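# Straighten a leaning stack of magnet blocks, then release

## Task

Align the tilted stack of magnet blocks so every block sits squarely above the one below it, then open the grippers and leave it standing.

## Robot and tools

Robot: two arms, left_arm and right_arm, each a six-joint arm with a parallel two-finger gripper. A small tug on a held part or a nudge to a loose object can happen at random. Nothing may leave the table, the arms must not strike or press on each other hard, and drops, slams and very hard pushes count against the run.

Frame: every reported position uses one shared scene frame. The origin is on the tabletop midway between the arms, +z is up, +x points out over the table, and left_arm sits toward +y. The arm names do not match the sides of camera images. A gripper's fingers point along its own +z and close along its own y. end_effector_position is the spot between the finger pads, roughly 1 cm short of the tips. Printed hand positions may be a little off, more so at long reach.

Joint order, used in every row and every per-joint list in results: shoulder, elbow, waist, wrist pitch, wrist yaw, wrist roll. Ranges in rad: shoulder 0.000 to 3.142, elbow 0.000 to 3.019, waist -2.880 to 2.880, wrist pitch -1.693 to 1.571, wrist yaw -1.571 to 1.571, wrist roll -2.094 to 2.094. True ends can differ by up to 0.019 rad.

A row is one flat list of 14 numbers, each in [-1, 1], always covering both arms: left_arm's six joint values then its opening, then right_arm's six joint values then its opening. Joint values are scaled offsets, not poses: 1.0 equals 1.32 rad shoulder, 1.276 elbow, 1.264 waist, 1.83 wrist pitch, 1.686 wrist yaw, 2.022 wrist roll. Opening is absolute: +1 fully open, -1 closed.

execute_actions(actions): actions is a list of up to 15 actions; each action is a list of up to 15 rows, one row per 1/30 s step, and the last row repeats if fewer than 15 are given. An action lasts 0.5 s. Joint offsets in a row are counted from the joint angles at the start of that action (for the first action, from the last reported angles), not from the previous row. An action asking any joint to go more than 0.019 rad beyond its range is refused for both arms; if the first action fails this or any action is malformed, the whole call is refused. An empty list just returns the state and images.

move(target, speed, blocking): target is one 14-number row as above; its joint offsets are measured from the Joint positions in the latest result that showed them. All joints travel together, finishing at the same fraction, over 0.5 to 10 s; speed (rad/s, 0.01 to 2, default 0.5) caps the joint with the longest way to go. Paths ignore obstacles and the other arm. Finger openings are sent at the start. With blocking=false the result comes after 0.5 s while motion continues; until a result shows it ended, check with wait(0) or call stop before sending anything else. The extra move: line reports the ending (done, off_target, moving, held, fault), limits=held or limits=none, and each arm's joint farthest from target. Faster moves and targets pushed further past contact press harder.

wait(seconds): 0 to 10; arms hold their last command, a running move continues, and it returns early when the move ends.
stop(): brakes a running move; fast motion needs more room; fingers keep moving.
zoom_image(camera, region): camera is one of cam_head_left, cam_head_right, cam_high, cam_low, cam_left_wrist, cam_right_wrist (all 504x504); region is [x0, y0, x1, y1] in pixels from the top-left, at most 504 by 504.
finished_scene(scene): pass the current scene's number once the blocks are squared and released; it cannot be reversed and reports whether the task succeeded.

Motion limits: per step, each joint's target stays within a lead of its measured angle (shoulder 0.32, elbow 0.276, waist 0.264, wrist pitch 0.33, wrist yaw 0.186, wrist roll 0.522 rad), and targets are scaled back if they would move the gripper more than 70 mm from where it is, so large changes span several actions. An unfinished motion may not complete on its own; send the remainder. Arms can sag under all-zero offsets: in the first call of a reply, send offsets that bring joints back to the desired angles, then zeros, increasing the correction if a joint keeps falling short.

Results: the state line gives each gripper's end_effector_position (m) and end_effector_quat_wxyz. Joint positions and Joint velocities list each arm's joints (rad, rad/s) plus finger-pad gap (m; 0.094 fully open). Joint targets shows where joints are currently driven. grip_measured is opening on the command scale, possibly off by about 1 mm per gripper. "joint sent to its limit" means a joint was clipped at its end; "joint command not followed" means the clearance check altered targets. FAULT lines report arm stops.

Gripping: to hold, command an opening roughly 0.03 under grip_measured; closer to it grips gentler. Pads push about 50 to 62 N (less on thin parts, a spike at first contact). Holding a load warms motors: MOTOR HOT appears at 85 °C, and at 100 °C an OVER-TEMPERATURE FAULT drops that arm, so avoid long holds. The robot keeps its last command while you think.

Each tool is called after "Emit:" by a JSON object that holds its "api" and its "payload".

## Session

Emit:
{"api": "execute_actions", "payload": {"actions": []}}

Scene clock: 0.00 s.
left_arm: end_effector_position=(+0.1067, +0.6421, +0.2012) grip_measured=+1.000 end_effector_quat_wxyz=(+0.046, +0.982, -0.130, -0.132) | right_arm: end_effector_position=(+0.4444, -0.3113, +0.1361) grip_measured=+1.000 end_effector_quat_wxyz=(+0.017, +0.021, +1.000, -0.006)
Joint names: [shoulder, elbow, waist, wrist pitch, wrist yaw, wrist roll]
Joint positions: left_arm=[ 1.448  1.25   1.292 -1.514 -0.244 -1.639  0.094] | right_arm=[ 1.543  1.198 -0.197 -1.191  0.013  0.024  0.094]
Joint velocities: left_arm=[-0.005  0.002 -0.015 -0.017  0.007 -0.007  0.   ] | right_arm=[-0.005 -0.007 -0.015  0.007  0.022  0.007  0.   ]
Motor temperatures (°C, as the motors report them): left_arm=[31 27 28 27 30 27] | right_arm=[31 28 28 29 30 28]
Joint targets: left_arm=[1.444 1.275 1.292 -1.514 -0.244 -1.639] | right_arm=[1.539 1.227 -0.197 -1.190 0.013 0.024]

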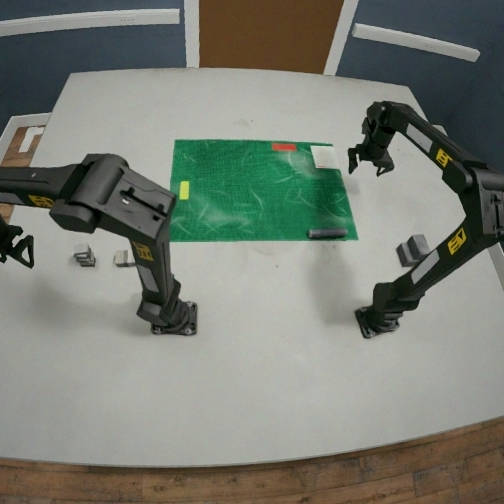

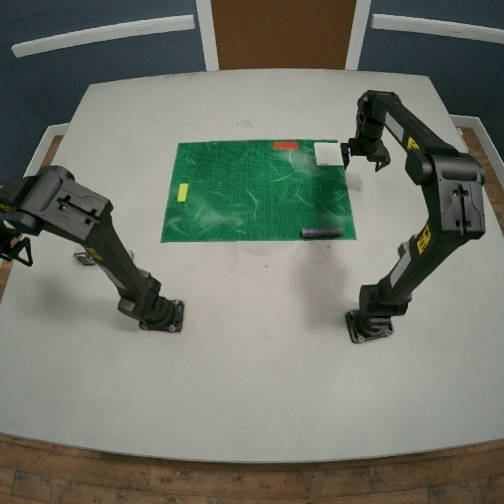

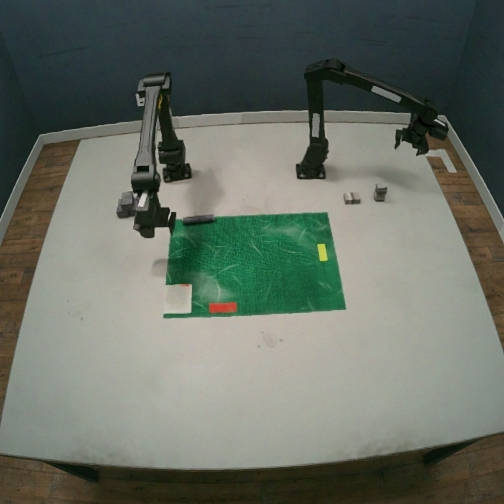

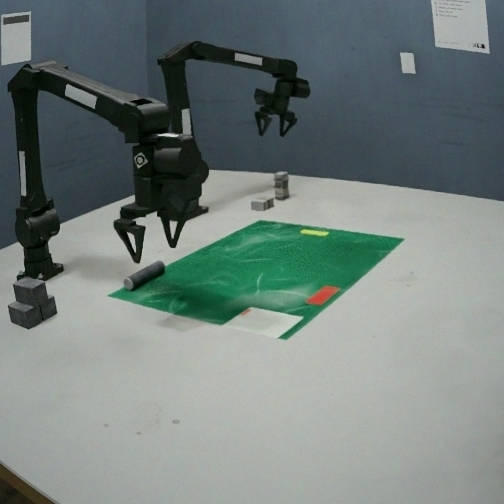

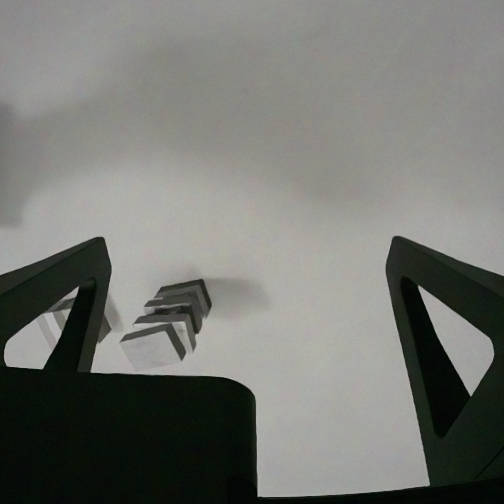

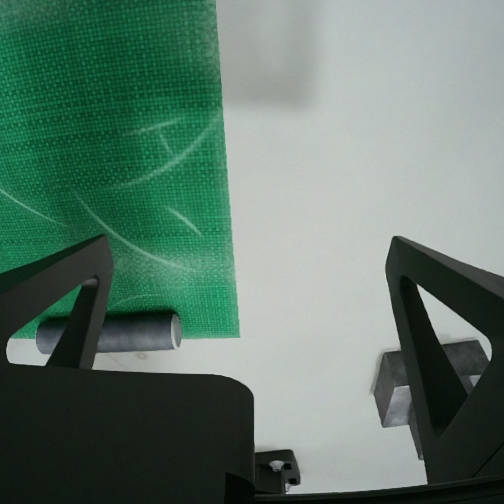

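Emit:
{"api": "zoom_image", "payload": {"camera": "cam_high", "region": [290, 150, 410, 220]}}

Emit:
{"api": "zoom_image", "payload": {"camera": "cam_low", "region": [240, 160, 310, 220]}}

Emit:
{"api": "zoom_image", "payload": {"camera": "cam_head_left", "region": [60, 230, 140, 280]}}

Emit:
{"api": "zoom_image", "payload": {"camera": "cam_left_wrist", "region": [20, 260, 240, 390]}}

Region (290, 150, 410, 220) of cam_high's 504x504 image, scaled by 4.200, with more detail than that image has; it fills the top 294 rows of this view, and the rest is white.

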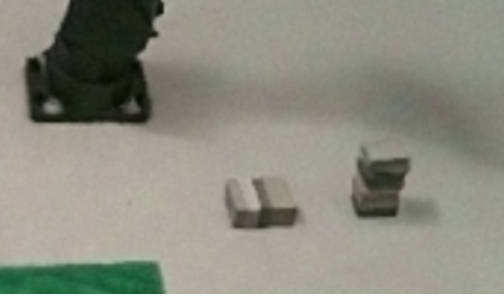

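Region (240, 160, 310, 220) of cam_low's 504x504 image, scaled by 7.200, with more detail than that image has; it fills the top 432 rows of this view, and the rest is white.

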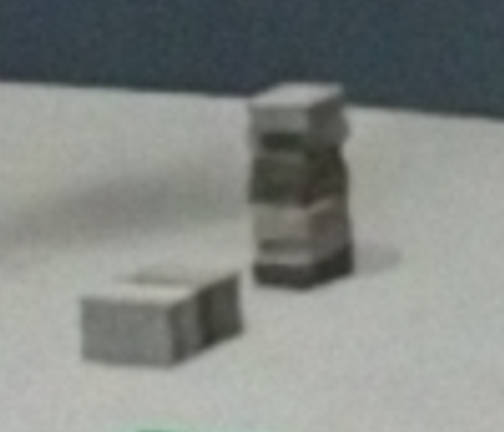

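Region (60, 230, 140, 280) of cam_head_left's 504x504 image, scaled by 6.300, with more detail than that image has; it fills the top 315 rows of this view, and the rest is white.

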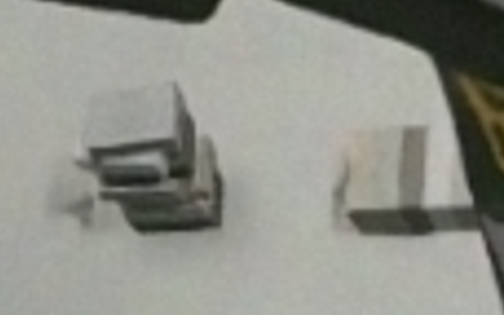

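Region (20, 260, 240, 390) of cam_left_wrist's 504x504 image, scaled by 2.291, with more detail than that image has; it fills the top 298 rows of this view, and the rest is white.

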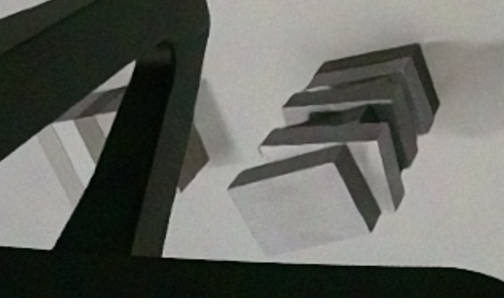

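Emit:
{"api": "move", "payload": {"target": [0,0.02,-0.1,0.075,0.145,-0.1,1,0,0.02,0,0,0,0,1]}}

Scene clock: 5.57 s.
left_arm: end_effector_position=(+0.2037, +0.6372, +0.1937) grip_measured=+1.000 end_effector_quat_wxyz=(+0.010, +0.996, -0.093, -0.004) | right_arm: end_effector_position=(+0.4444, -0.3113, +0.1361) grip_measured=+1.000 end_effector_quat_wxyz=(+0.017, +0.021, +1.000, -0.006)
Joint names: [shoulder, elbow, waist, wrist pitch, wrist yaw, wrist roll]
Joint positions: left_arm=[ 1.448  1.25   1.164 -1.394 -0.001 -1.827  0.094] | right_arm=[ 1.543  1.198 -0.197 -1.191  0.013  0.024  0.094]
Joint velocities: left_arm=[-0.005 -0.017 -0.015  0.017 -0.007 -0.022  0.   ] | right_arm=[ 0.015 -0.002  0.015 -0.027 -0.037 -0.066  0.   ]
Motor temperatures (°C, as the motors report them): left_arm=[31 29 28 27 30 27] | right_arm=[32 30 28 29 30 28]
Joint targets: left_arm=[1.448 1.275 1.166 -1.377 0.001 -1.841] | right_arm=[1.543 1.224 -0.197 -1.191 0.013 0.024]
move: off_target (left_arm, right_arm); limits=none; left_arm: farthest joint: the elbow, 0.026 radians from its target (0.026 radians at the start); right_arm: farthest joint: the elbow, 0.025 radians from its target (0.025 radians at the start)

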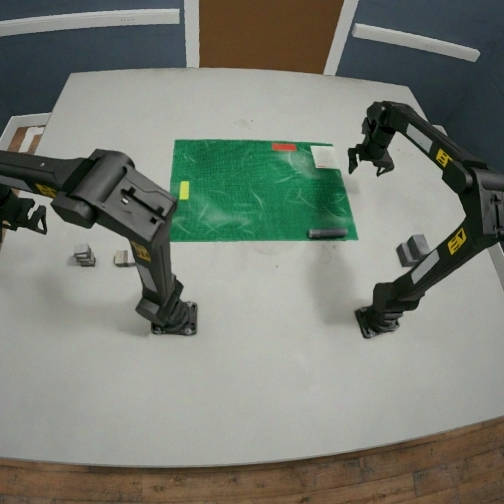

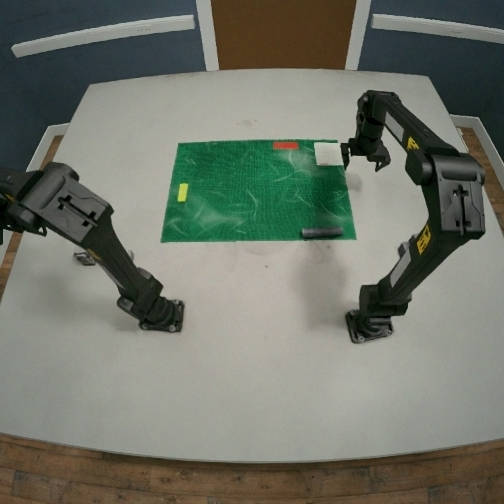

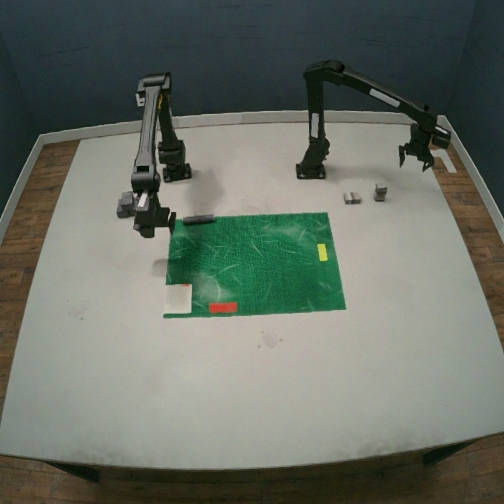

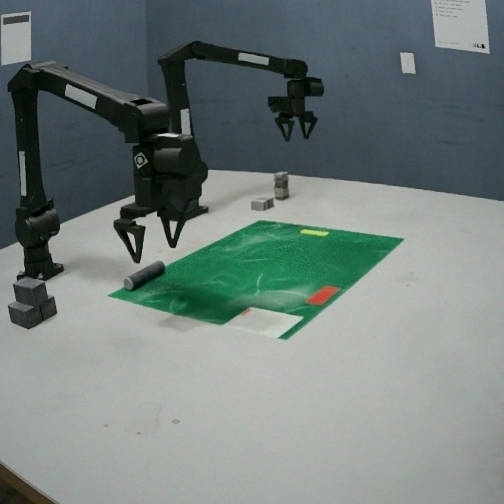

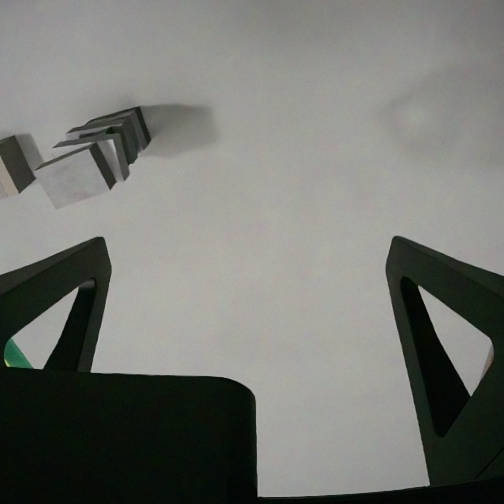

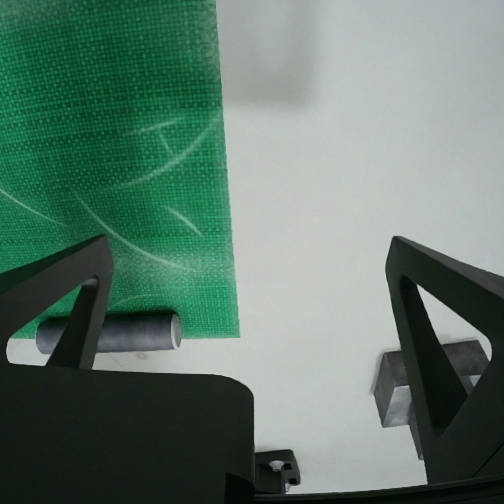

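Emit:
{"api": "move", "payload": {"target": [-0.3,-0.29,-0.1,0.02,0,0.533,1,0,0.02,0,0,0,0,1], "speed": 0.8}}

Scene clock: 11.27 s.
left_arm: end_effector_position=(+0.1734, +0.4973, +0.1790) grip_measured=+1.000 end_effector_quat_wxyz=(-0.006, +0.775, -0.632, -0.001) | right_arm: end_effector_position=(+0.4434, -0.3113, +0.1351) grip_measured=+1.000 end_effector_quat_wxyz=(+0.016, +0.021, +1.000, -0.006)
Joint names: [shoulder, elbow, waist, wrist pitch, wrist yaw, wrist roll]
Joint positions: left_arm=[ 1.06   0.877  1.045 -1.375 -0.001 -0.763  0.094] | right_arm=[ 1.543  1.196 -0.197 -1.191  0.013  0.024  0.094]
Joint velocities: left_arm=[ 0.005  0.002 -0.005 -0.012 -0.037  0.066  0.   ] | right_arm=[-0.005  0.002 -0.015 -0.002  0.037 -0.007  0.   ]
Motor temperatures (°C, as the motors report them): left_arm=[31 29 28 27 30 27] | right_arm=[32 31 28 29 30 28]
Joint targets: left_arm=[1.052 0.879 1.038 -1.357 -0.001 -0.749] | right_arm=[1.543 1.224 -0.197 -1.191 0.013 0.024]
move: off_target (right_arm); limits=none; left_arm: farthest joint: the wrist pitch, 0.018 radians from its target (0.036 radians at the start); right_arm: farthest joint: the elbow, 0.028 radians from its target (0.025 radians at the start)

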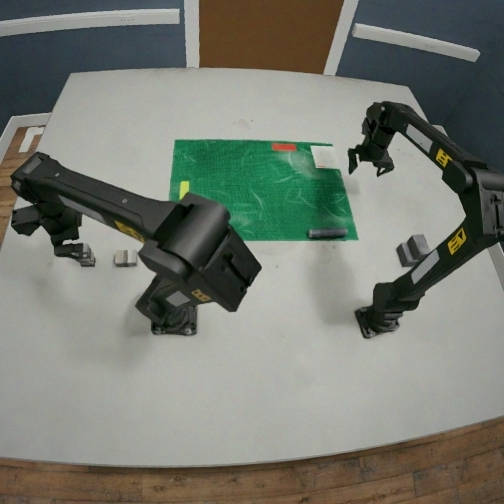

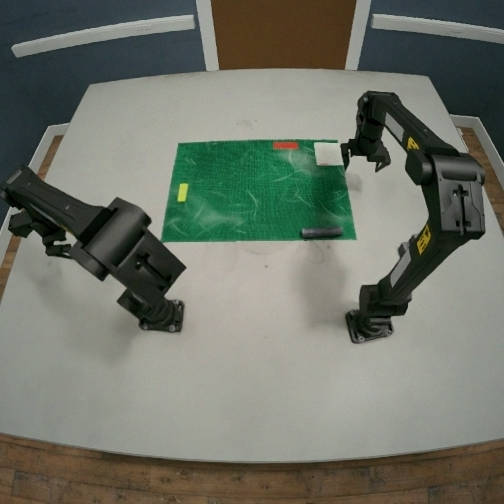

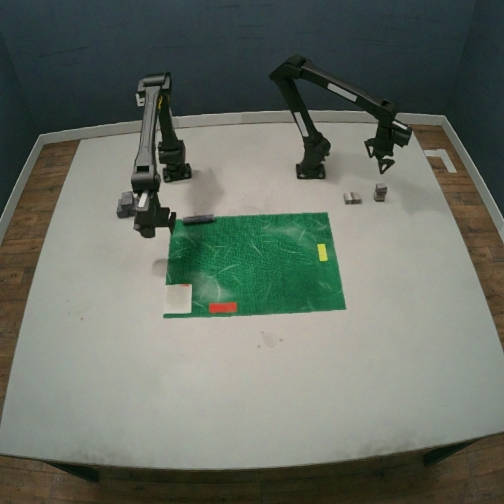

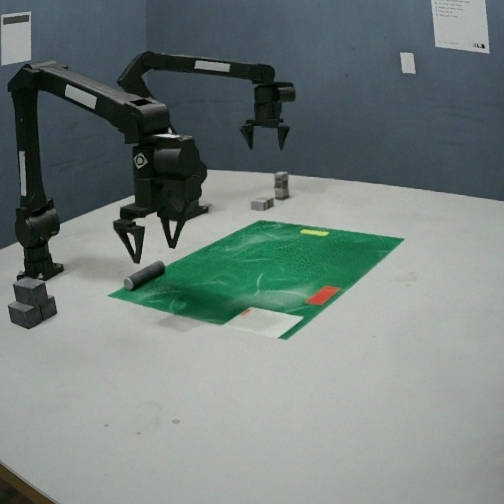

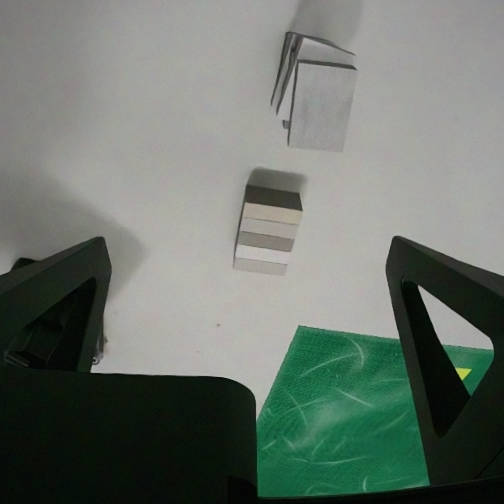

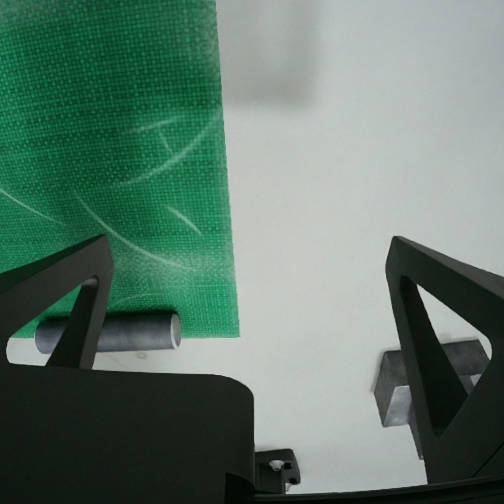

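Emit:
{"api": "move", "payload": {"target": [0.136,0.015,-0.026,0.095,0,0.035,1,0,0.02,0,0,0,0,1]}}

Scene clock: 14.97 s.
left_arm: end_effector_position=(+0.2031, +0.5291, +0.1271) grip_measured=+1.000 end_effector_quat_wxyz=(+0.009, +0.748, -0.663, +0.001) | right_arm: end_effector_position=(+0.4434, -0.3113, +0.1351) grip_measured=+1.000 end_effector_quat_wxyz=(+0.016, +0.021, +1.000, -0.006)
Joint names: [shoulder, elbow, waist, wrist pitch, wrist yaw, wrist roll]
Joint positions: left_arm=[ 1.248  0.877  1.02  -1.219 -0.001 -0.707  0.094] | right_arm=[ 1.543  1.196 -0.197 -1.191  0.013  0.024  0.094]
Joint velocities: left_arm=[-0.005  0.002 -0.005 -0.012  0.022 -0.051  0.   ] | right_arm=[-0.015 -0.017  0.005 -0.002 -0.051 -0.081  0.   ]
Motor temperatures (°C, as the motors report them): left_arm=[31 30 28 27 30 27] | right_arm=[32 32 28 29 30 28]
Joint targets: left_arm=[1.239 0.897 1.012 -1.202 -0.001 -0.693] | right_arm=[1.543 1.221 -0.197 -1.191 0.013 0.024]
move: off_target (right_arm); limits=none; left_arm: farthest joint: the elbow, 0.019 radians from its target (0.019 radians at the start); right_arm: farthest joint: the elbow, 0.026 radians from its target (0.026 radians at the start)

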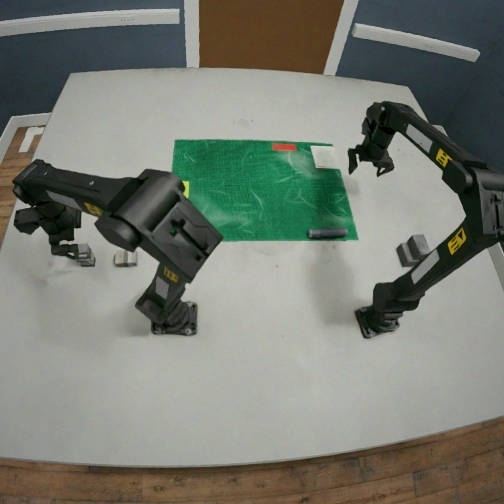

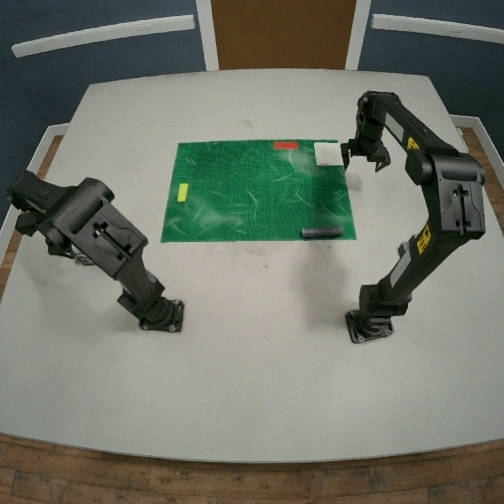

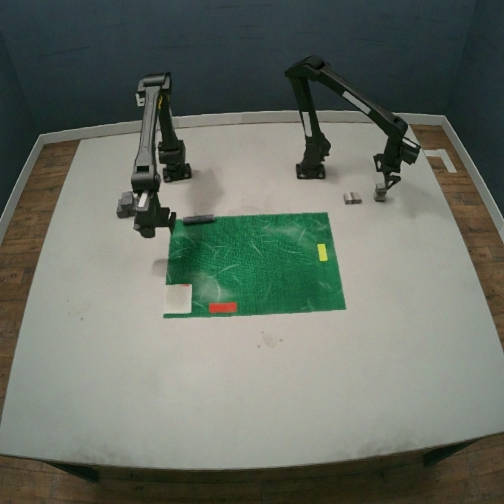

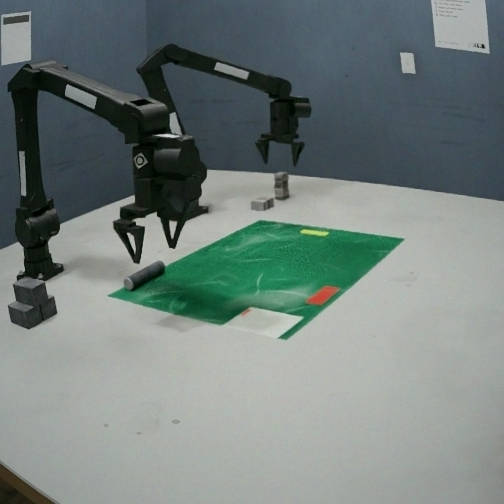

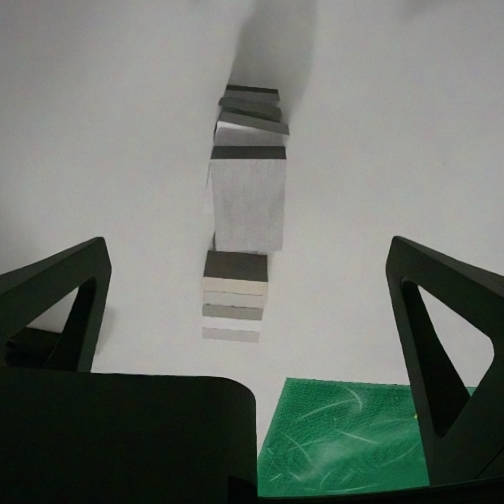

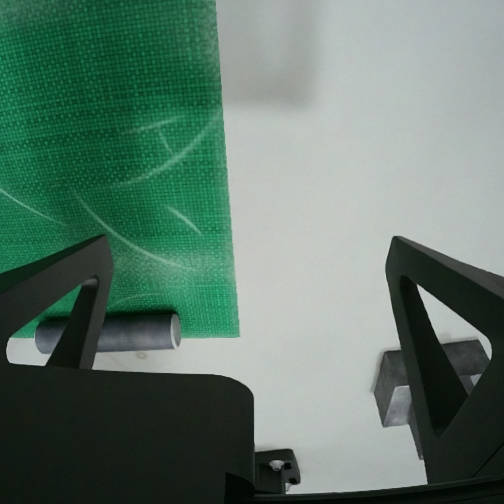

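Emit:
{"api": "move", "payload": {"target": [0.032,-0.085,-0.022,0.108,0,-0.01,1,0,0.02,0,0,0,0,1], "speed": 0.3}}

Scene clock: 17.30 s.
left_arm: end_effector_position=(+0.2069, +0.5239, +0.0787) grip_measured=+1.000 end_effector_quat_wxyz=(-0.007, +0.744, -0.668, -0.001) | right_arm: end_effector_position=(+0.4434, -0.3113, +0.1351) grip_measured=+1.000 end_effector_quat_wxyz=(+0.016, +0.021, +1.000, -0.006)
Joint names: [shoulder, elbow, waist, wrist pitch, wrist yaw, wrist roll]
Joint positions: left_arm=[ 1.283  0.767  1.    -1.04  -0.001 -0.713  0.094] | right_arm=[ 1.543  1.196 -0.197 -1.191  0.013  0.024  0.094]
Joint velocities: left_arm=[-0.005 -0.007  0.005  0.002 -0.066  0.007  0.   ] | right_arm=[-0.005 -0.002  0.005 -0.022  0.095  0.022  0.   ]
Motor temperatures (°C, as the motors report them): left_arm=[31 30 28 27 30 28] | right_arm=[32 32 28 29 30 28]
Joint targets: left_arm=[1.291 0.769 0.992 -1.021 -0.001 -0.727] | right_arm=[1.543 1.221 -0.197 -1.191 0.013 0.024]
move: off_target (right_arm); limits=none; left_arm: farthest joint: the wrist pitch, 0.018 radians from its target (0.198 radians at the start); right_arm: farthest joint: the elbow, 0.026 radians from its target (0.026 radians at the start)

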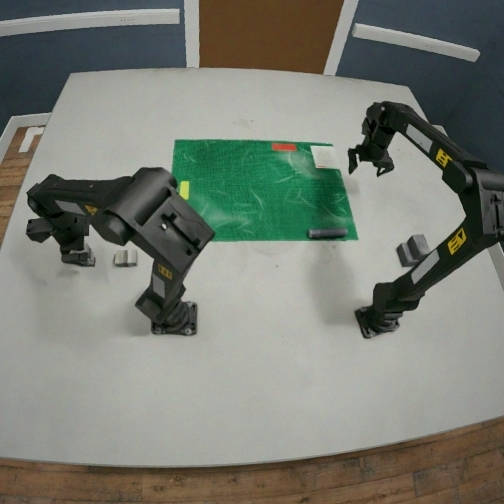

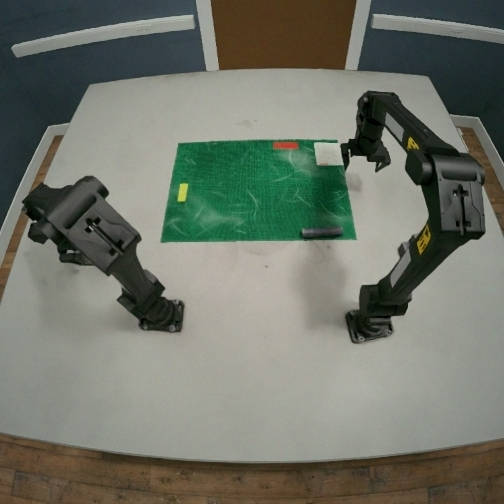

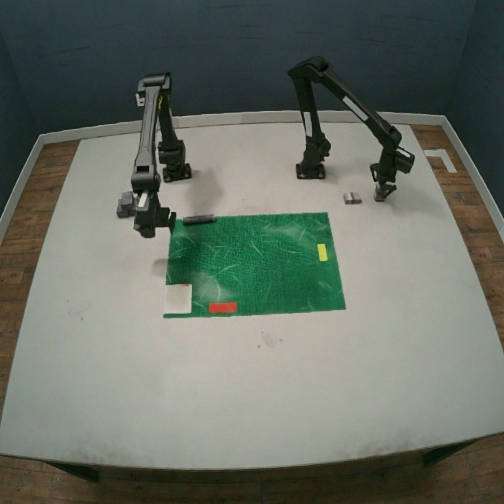

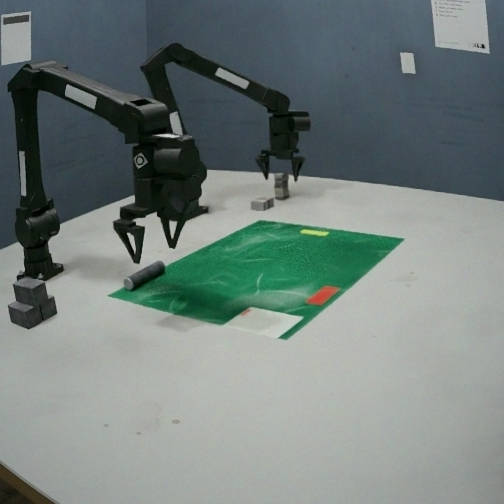

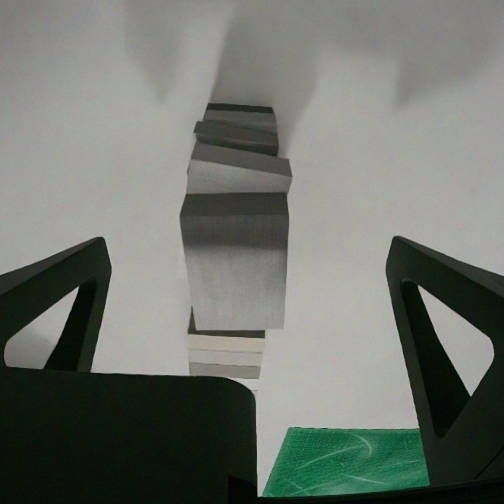

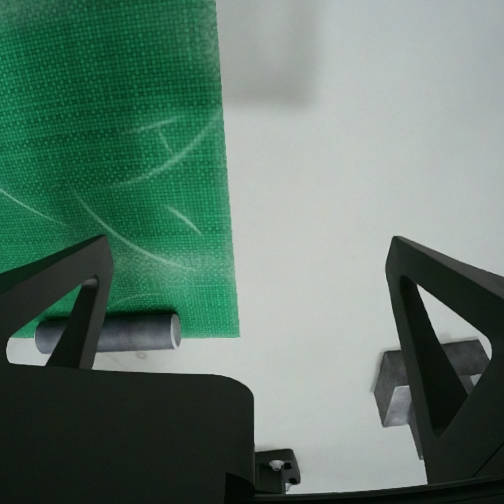

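Emit:
{"api": "move", "payload": {"target": [0.05,-0.06,0,0.076,0,0,1,0,0.02,0,0,0,0,1], "speed": 0.2}}

Emit:
{"api": "zoom_image", "payload": {"camera": "cam_low", "region": [240, 130, 330, 220]}}

Scene clock: 19.73 s.
left_arm: end_effector_position=(+0.2012, +0.5157, +0.0373) grip_measured=+1.000 end_effector_quat_wxyz=(-0.000, +0.744, -0.668, -0.001) | right_arm: end_effector_position=(+0.4434, -0.3113, +0.1351) grip_measured=+1.000 end_effector_quat_wxyz=(+0.016, +0.021, +1.000, -0.006)
Joint names: [shoulder, elbow, waist, wrist pitch, wrist yaw, wrist roll]
Joint positions: left_arm=[ 1.34   0.689  1.    -0.919 -0.001 -0.713  0.094] | right_arm=[ 1.543  1.196 -0.197 -1.191  0.013  0.024  0.094]
Joint velocities: left_arm=[-0.005  0.007 -0.024  0.007  0.051  0.022  0.   ] | right_arm=[-0.015 -0.002 -0.024 -0.002 -0.051 -0.007  0.   ]
Motor temperatures (°C, as the motors report them): left_arm=[31 30 28 27 30 28] | right_arm=[32 32 28 29 30 28]
Joint targets: left_arm=[1.348 0.690 1.000 -0.901 -0.001 -0.713] | right_arm=[1.543 1.221 -0.197 -1.191 0.013 0.024]
move: off_target (right_arm); limits=none; left_arm: farthest joint: the wrist pitch, 0.018 radians from its target (0.139 radians at the start); right_arm: farthest joint: the elbow, 0.026 radians from its target (0.026 radians at the start)

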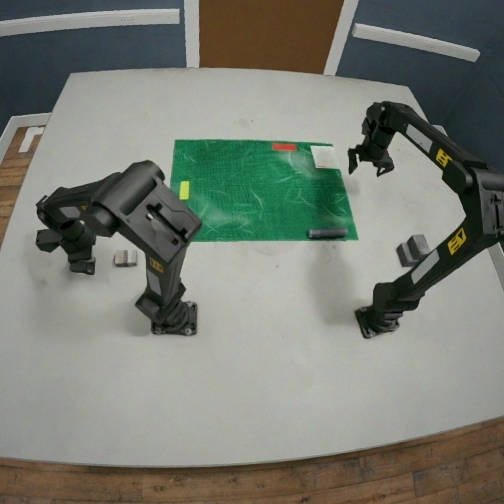

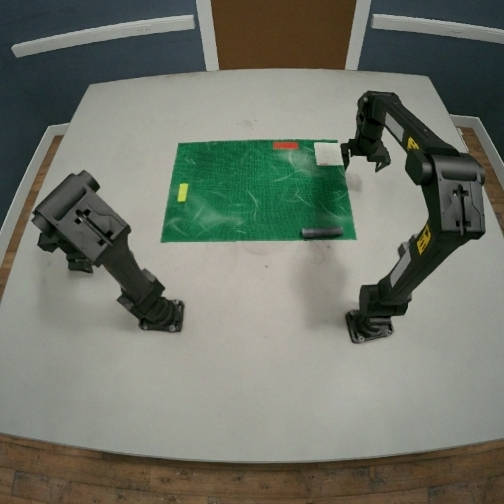

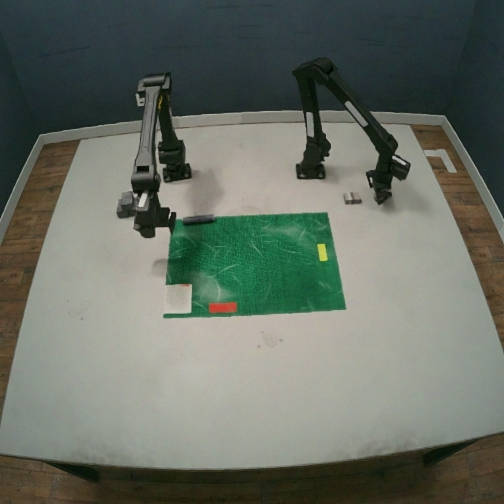

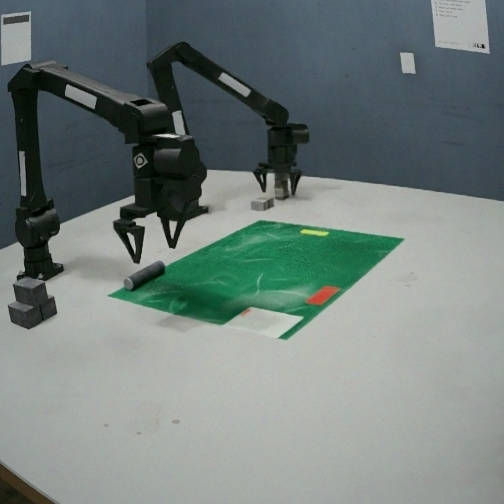

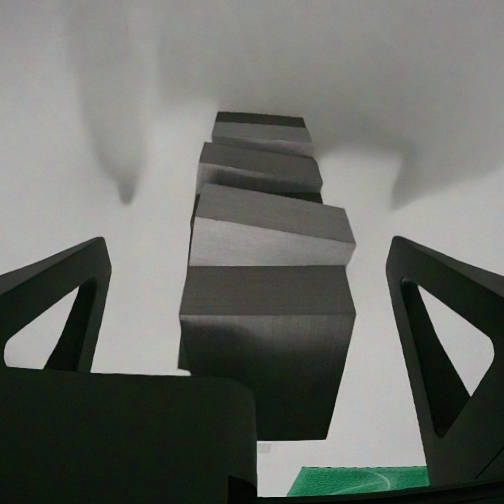

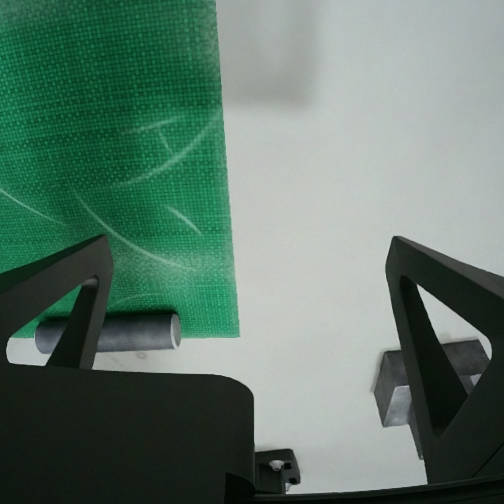

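Region (240, 130, 330, 220) of cam_low's 504x504 image, scaled by 5.600, with more detail than that image has.

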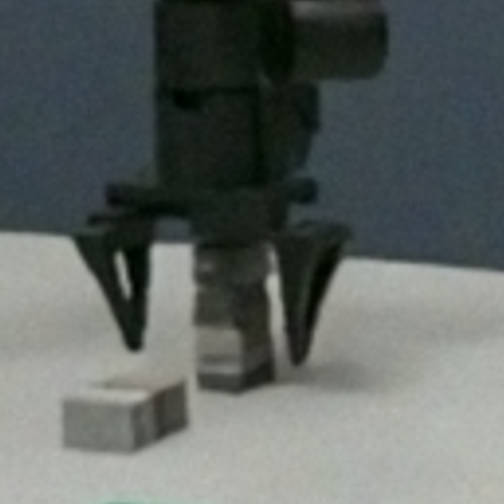

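Emit:
{"api": "move", "payload": {"target": [0.042,0.005,-0.005,0.036,0,0.02,0.3,0,0.02,0,0,0,0,1], "speed": 0.1}}

Emit:
{"api": "zoom_image", "payload": {"camera": "cam_low", "region": [240, 130, 330, 220]}}

Scene clock: 21.57 s.
left_arm: end_effector_position=(+0.2053, +0.5217, +0.0256) grip_measured=+0.302 end_effector_quat_wxyz=(-0.003, +0.736, -0.677, -0.001) | right_arm: end_effector_position=(+0.4434, -0.3113, +0.1351) grip_measured=+1.000 end_effector_quat_wxyz=(+0.016, +0.021, +1.000, -0.006)
Joint names: [shoulder, elbow, waist, wrist pitch, wrist yaw, wrist roll]
Joint positions: left_arm=[ 1.381  0.689  1.    -0.873 -0.001 -0.689  0.061] | right_arm=[ 1.543  1.196 -0.197 -1.191  0.013  0.024  0.094]
Joint velocities: left_arm=[-0.005  0.017 -0.005  0.002  0.022  0.051  0.   ] | right_arm=[-0.005 -0.012 -0.005 -0.002 -0.051 -0.051  0.   ]
Motor temperatures (°C, as the motors report them): left_arm=[31 30 28 27 30 28] | right_arm=[32 33 28 29 30 28]
Joint targets: left_arm=[1.396 0.695 0.994 -0.853 -0.001 -0.673] | right_arm=[1.543 1.221 -0.197 -1.191 0.013 0.024]
move: off_target (right_arm); limits=none; left_arm: farthest joint: the wrist pitch, 0.020 radians from its target (0.066 radians at the start); right_arm: farthest joint: the elbow, 0.026 radians from its target (0.026 radians at the start)

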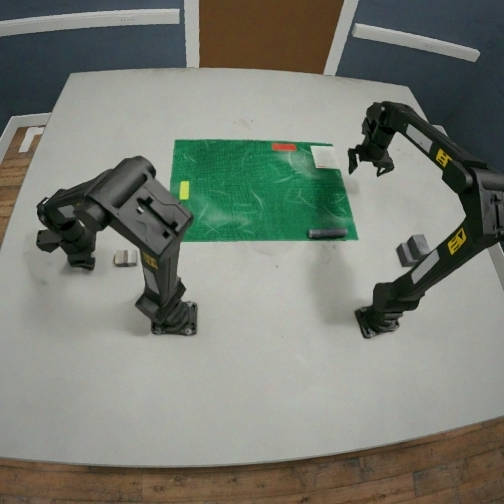

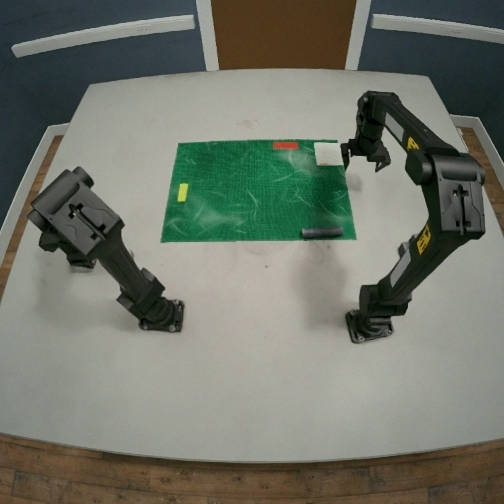

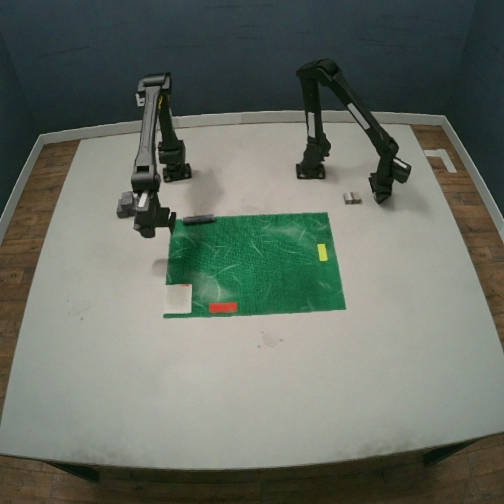

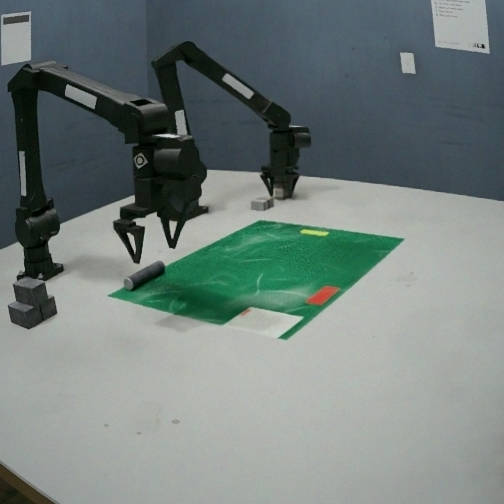

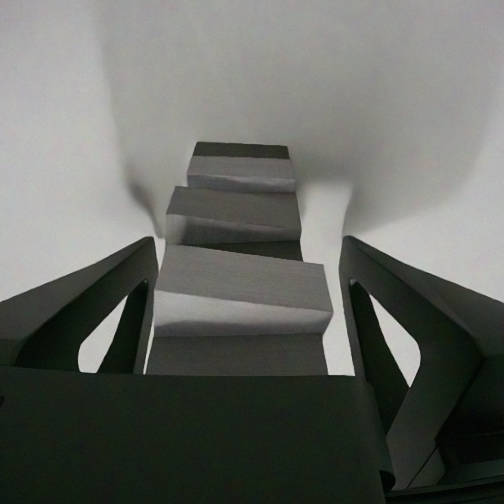

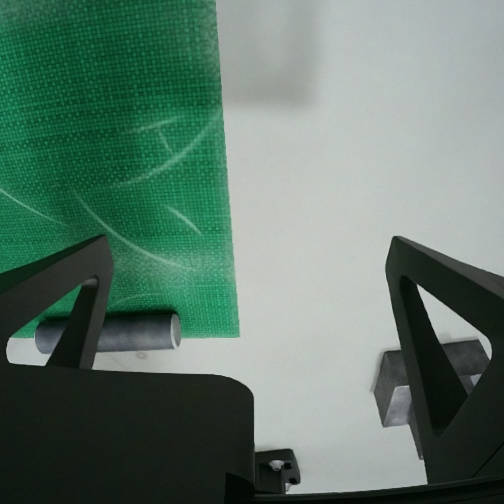

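Region (240, 130, 330, 220) of cam_low's 504x504 image, scaled by 5.600, with more detail than that image has.

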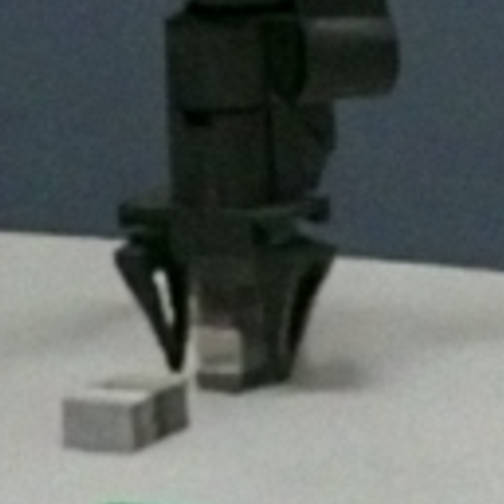

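Emit:
{"api": "move", "payload": {"target": [0.018,-0.022,0.012,0.028,0,0,0.3,0,0.02,0,0,0,0,1], "speed": 0.05}}

Emit:
{"api": "zoom_image", "payload": {"camera": "cam_low", "region": [240, 130, 330, 220]}}

Scene clock: 23.60 s.
left_arm: end_effector_position=(+0.2054, +0.5230, +0.0246) grip_measured=+0.302 end_effector_quat_wxyz=(-0.010, +0.736, -0.677, -0.002) | right_arm: end_effector_position=(+0.4434, -0.3113, +0.1351) grip_measured=+1.000 end_effector_quat_wxyz=(+0.016, +0.021, +1.000, -0.006)
Joint names: [shoulder, elbow, waist, wrist pitch, wrist yaw, wrist roll]
Joint positions: left_arm=[ 1.377  0.681  1.002 -0.854 -0.002 -0.689  0.061] | right_arm=[ 1.543  1.196 -0.197 -1.191  0.013  0.024  0.094]
Joint velocities: left_arm=[-0.005 -0.002 -0.005  0.002 -0.007 -0.007  0.   ] | right_arm=[ 0.005  0.007 -0.015  0.002  0.007 -0.007  0.   ]
Motor temperatures (°C, as the motors report them): left_arm=[31 29 28 27 30 28] | right_arm=[32 33 28 29 30 28]
Joint targets: left_arm=[1.405 0.661 1.016 -0.822 -0.001 -0.689] | right_arm=[1.543 1.221 -0.197 -1.191 0.013 0.024]
move: off_target (left_arm, right_arm); limits=none; left_arm: farthest joint: the wrist pitch, 0.033 radians from its target (0.051 radians at the start); right_arm: farthest joint: the elbow, 0.026 radians from its target (0.026 radians at the start)

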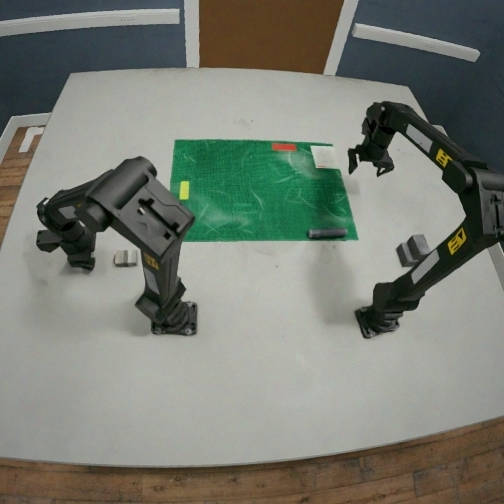

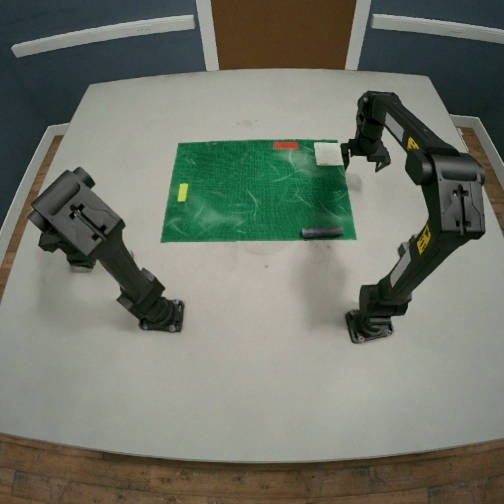

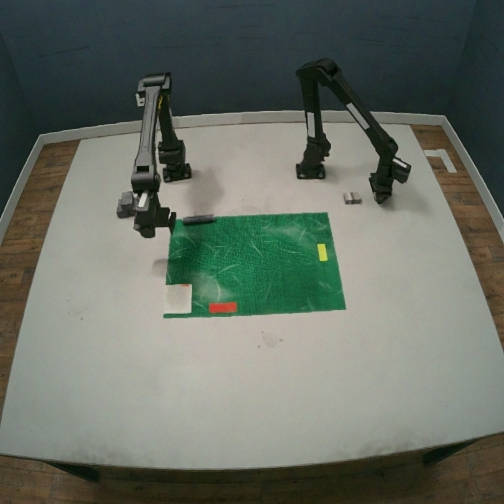

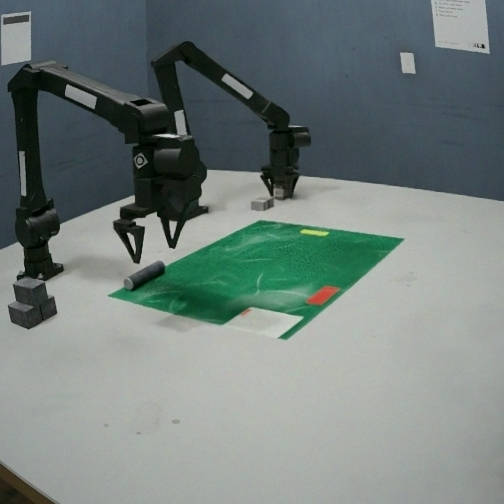

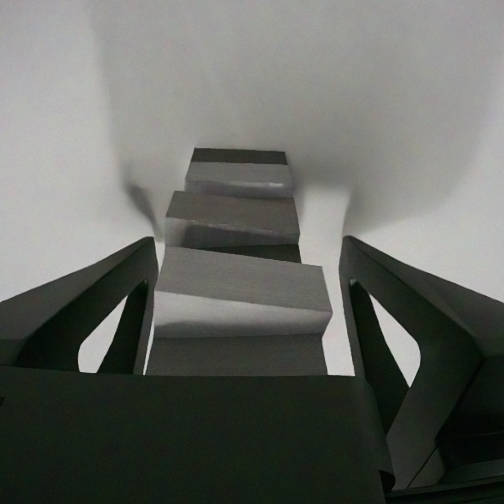

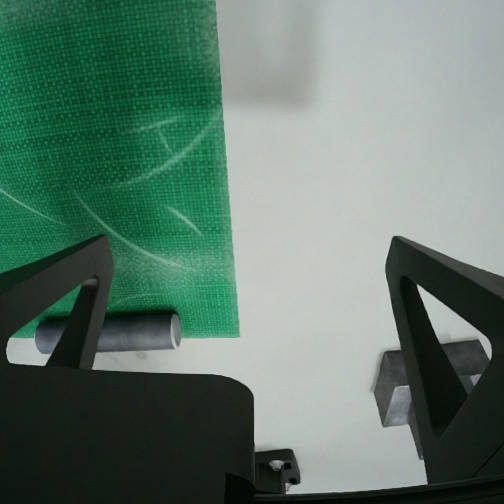

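Region (240, 130, 330, 220) of cam_low's 504x504 image, scaled by 5.600, with more detail than that image has.

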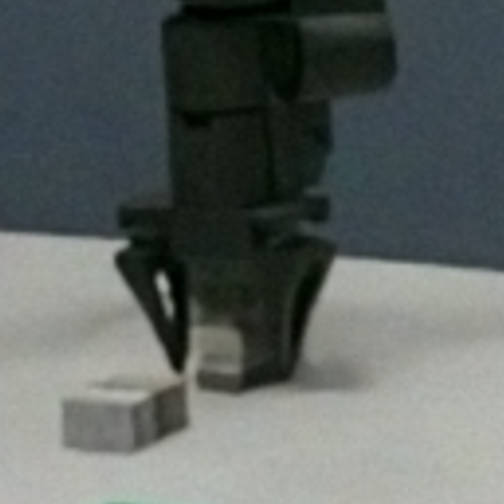

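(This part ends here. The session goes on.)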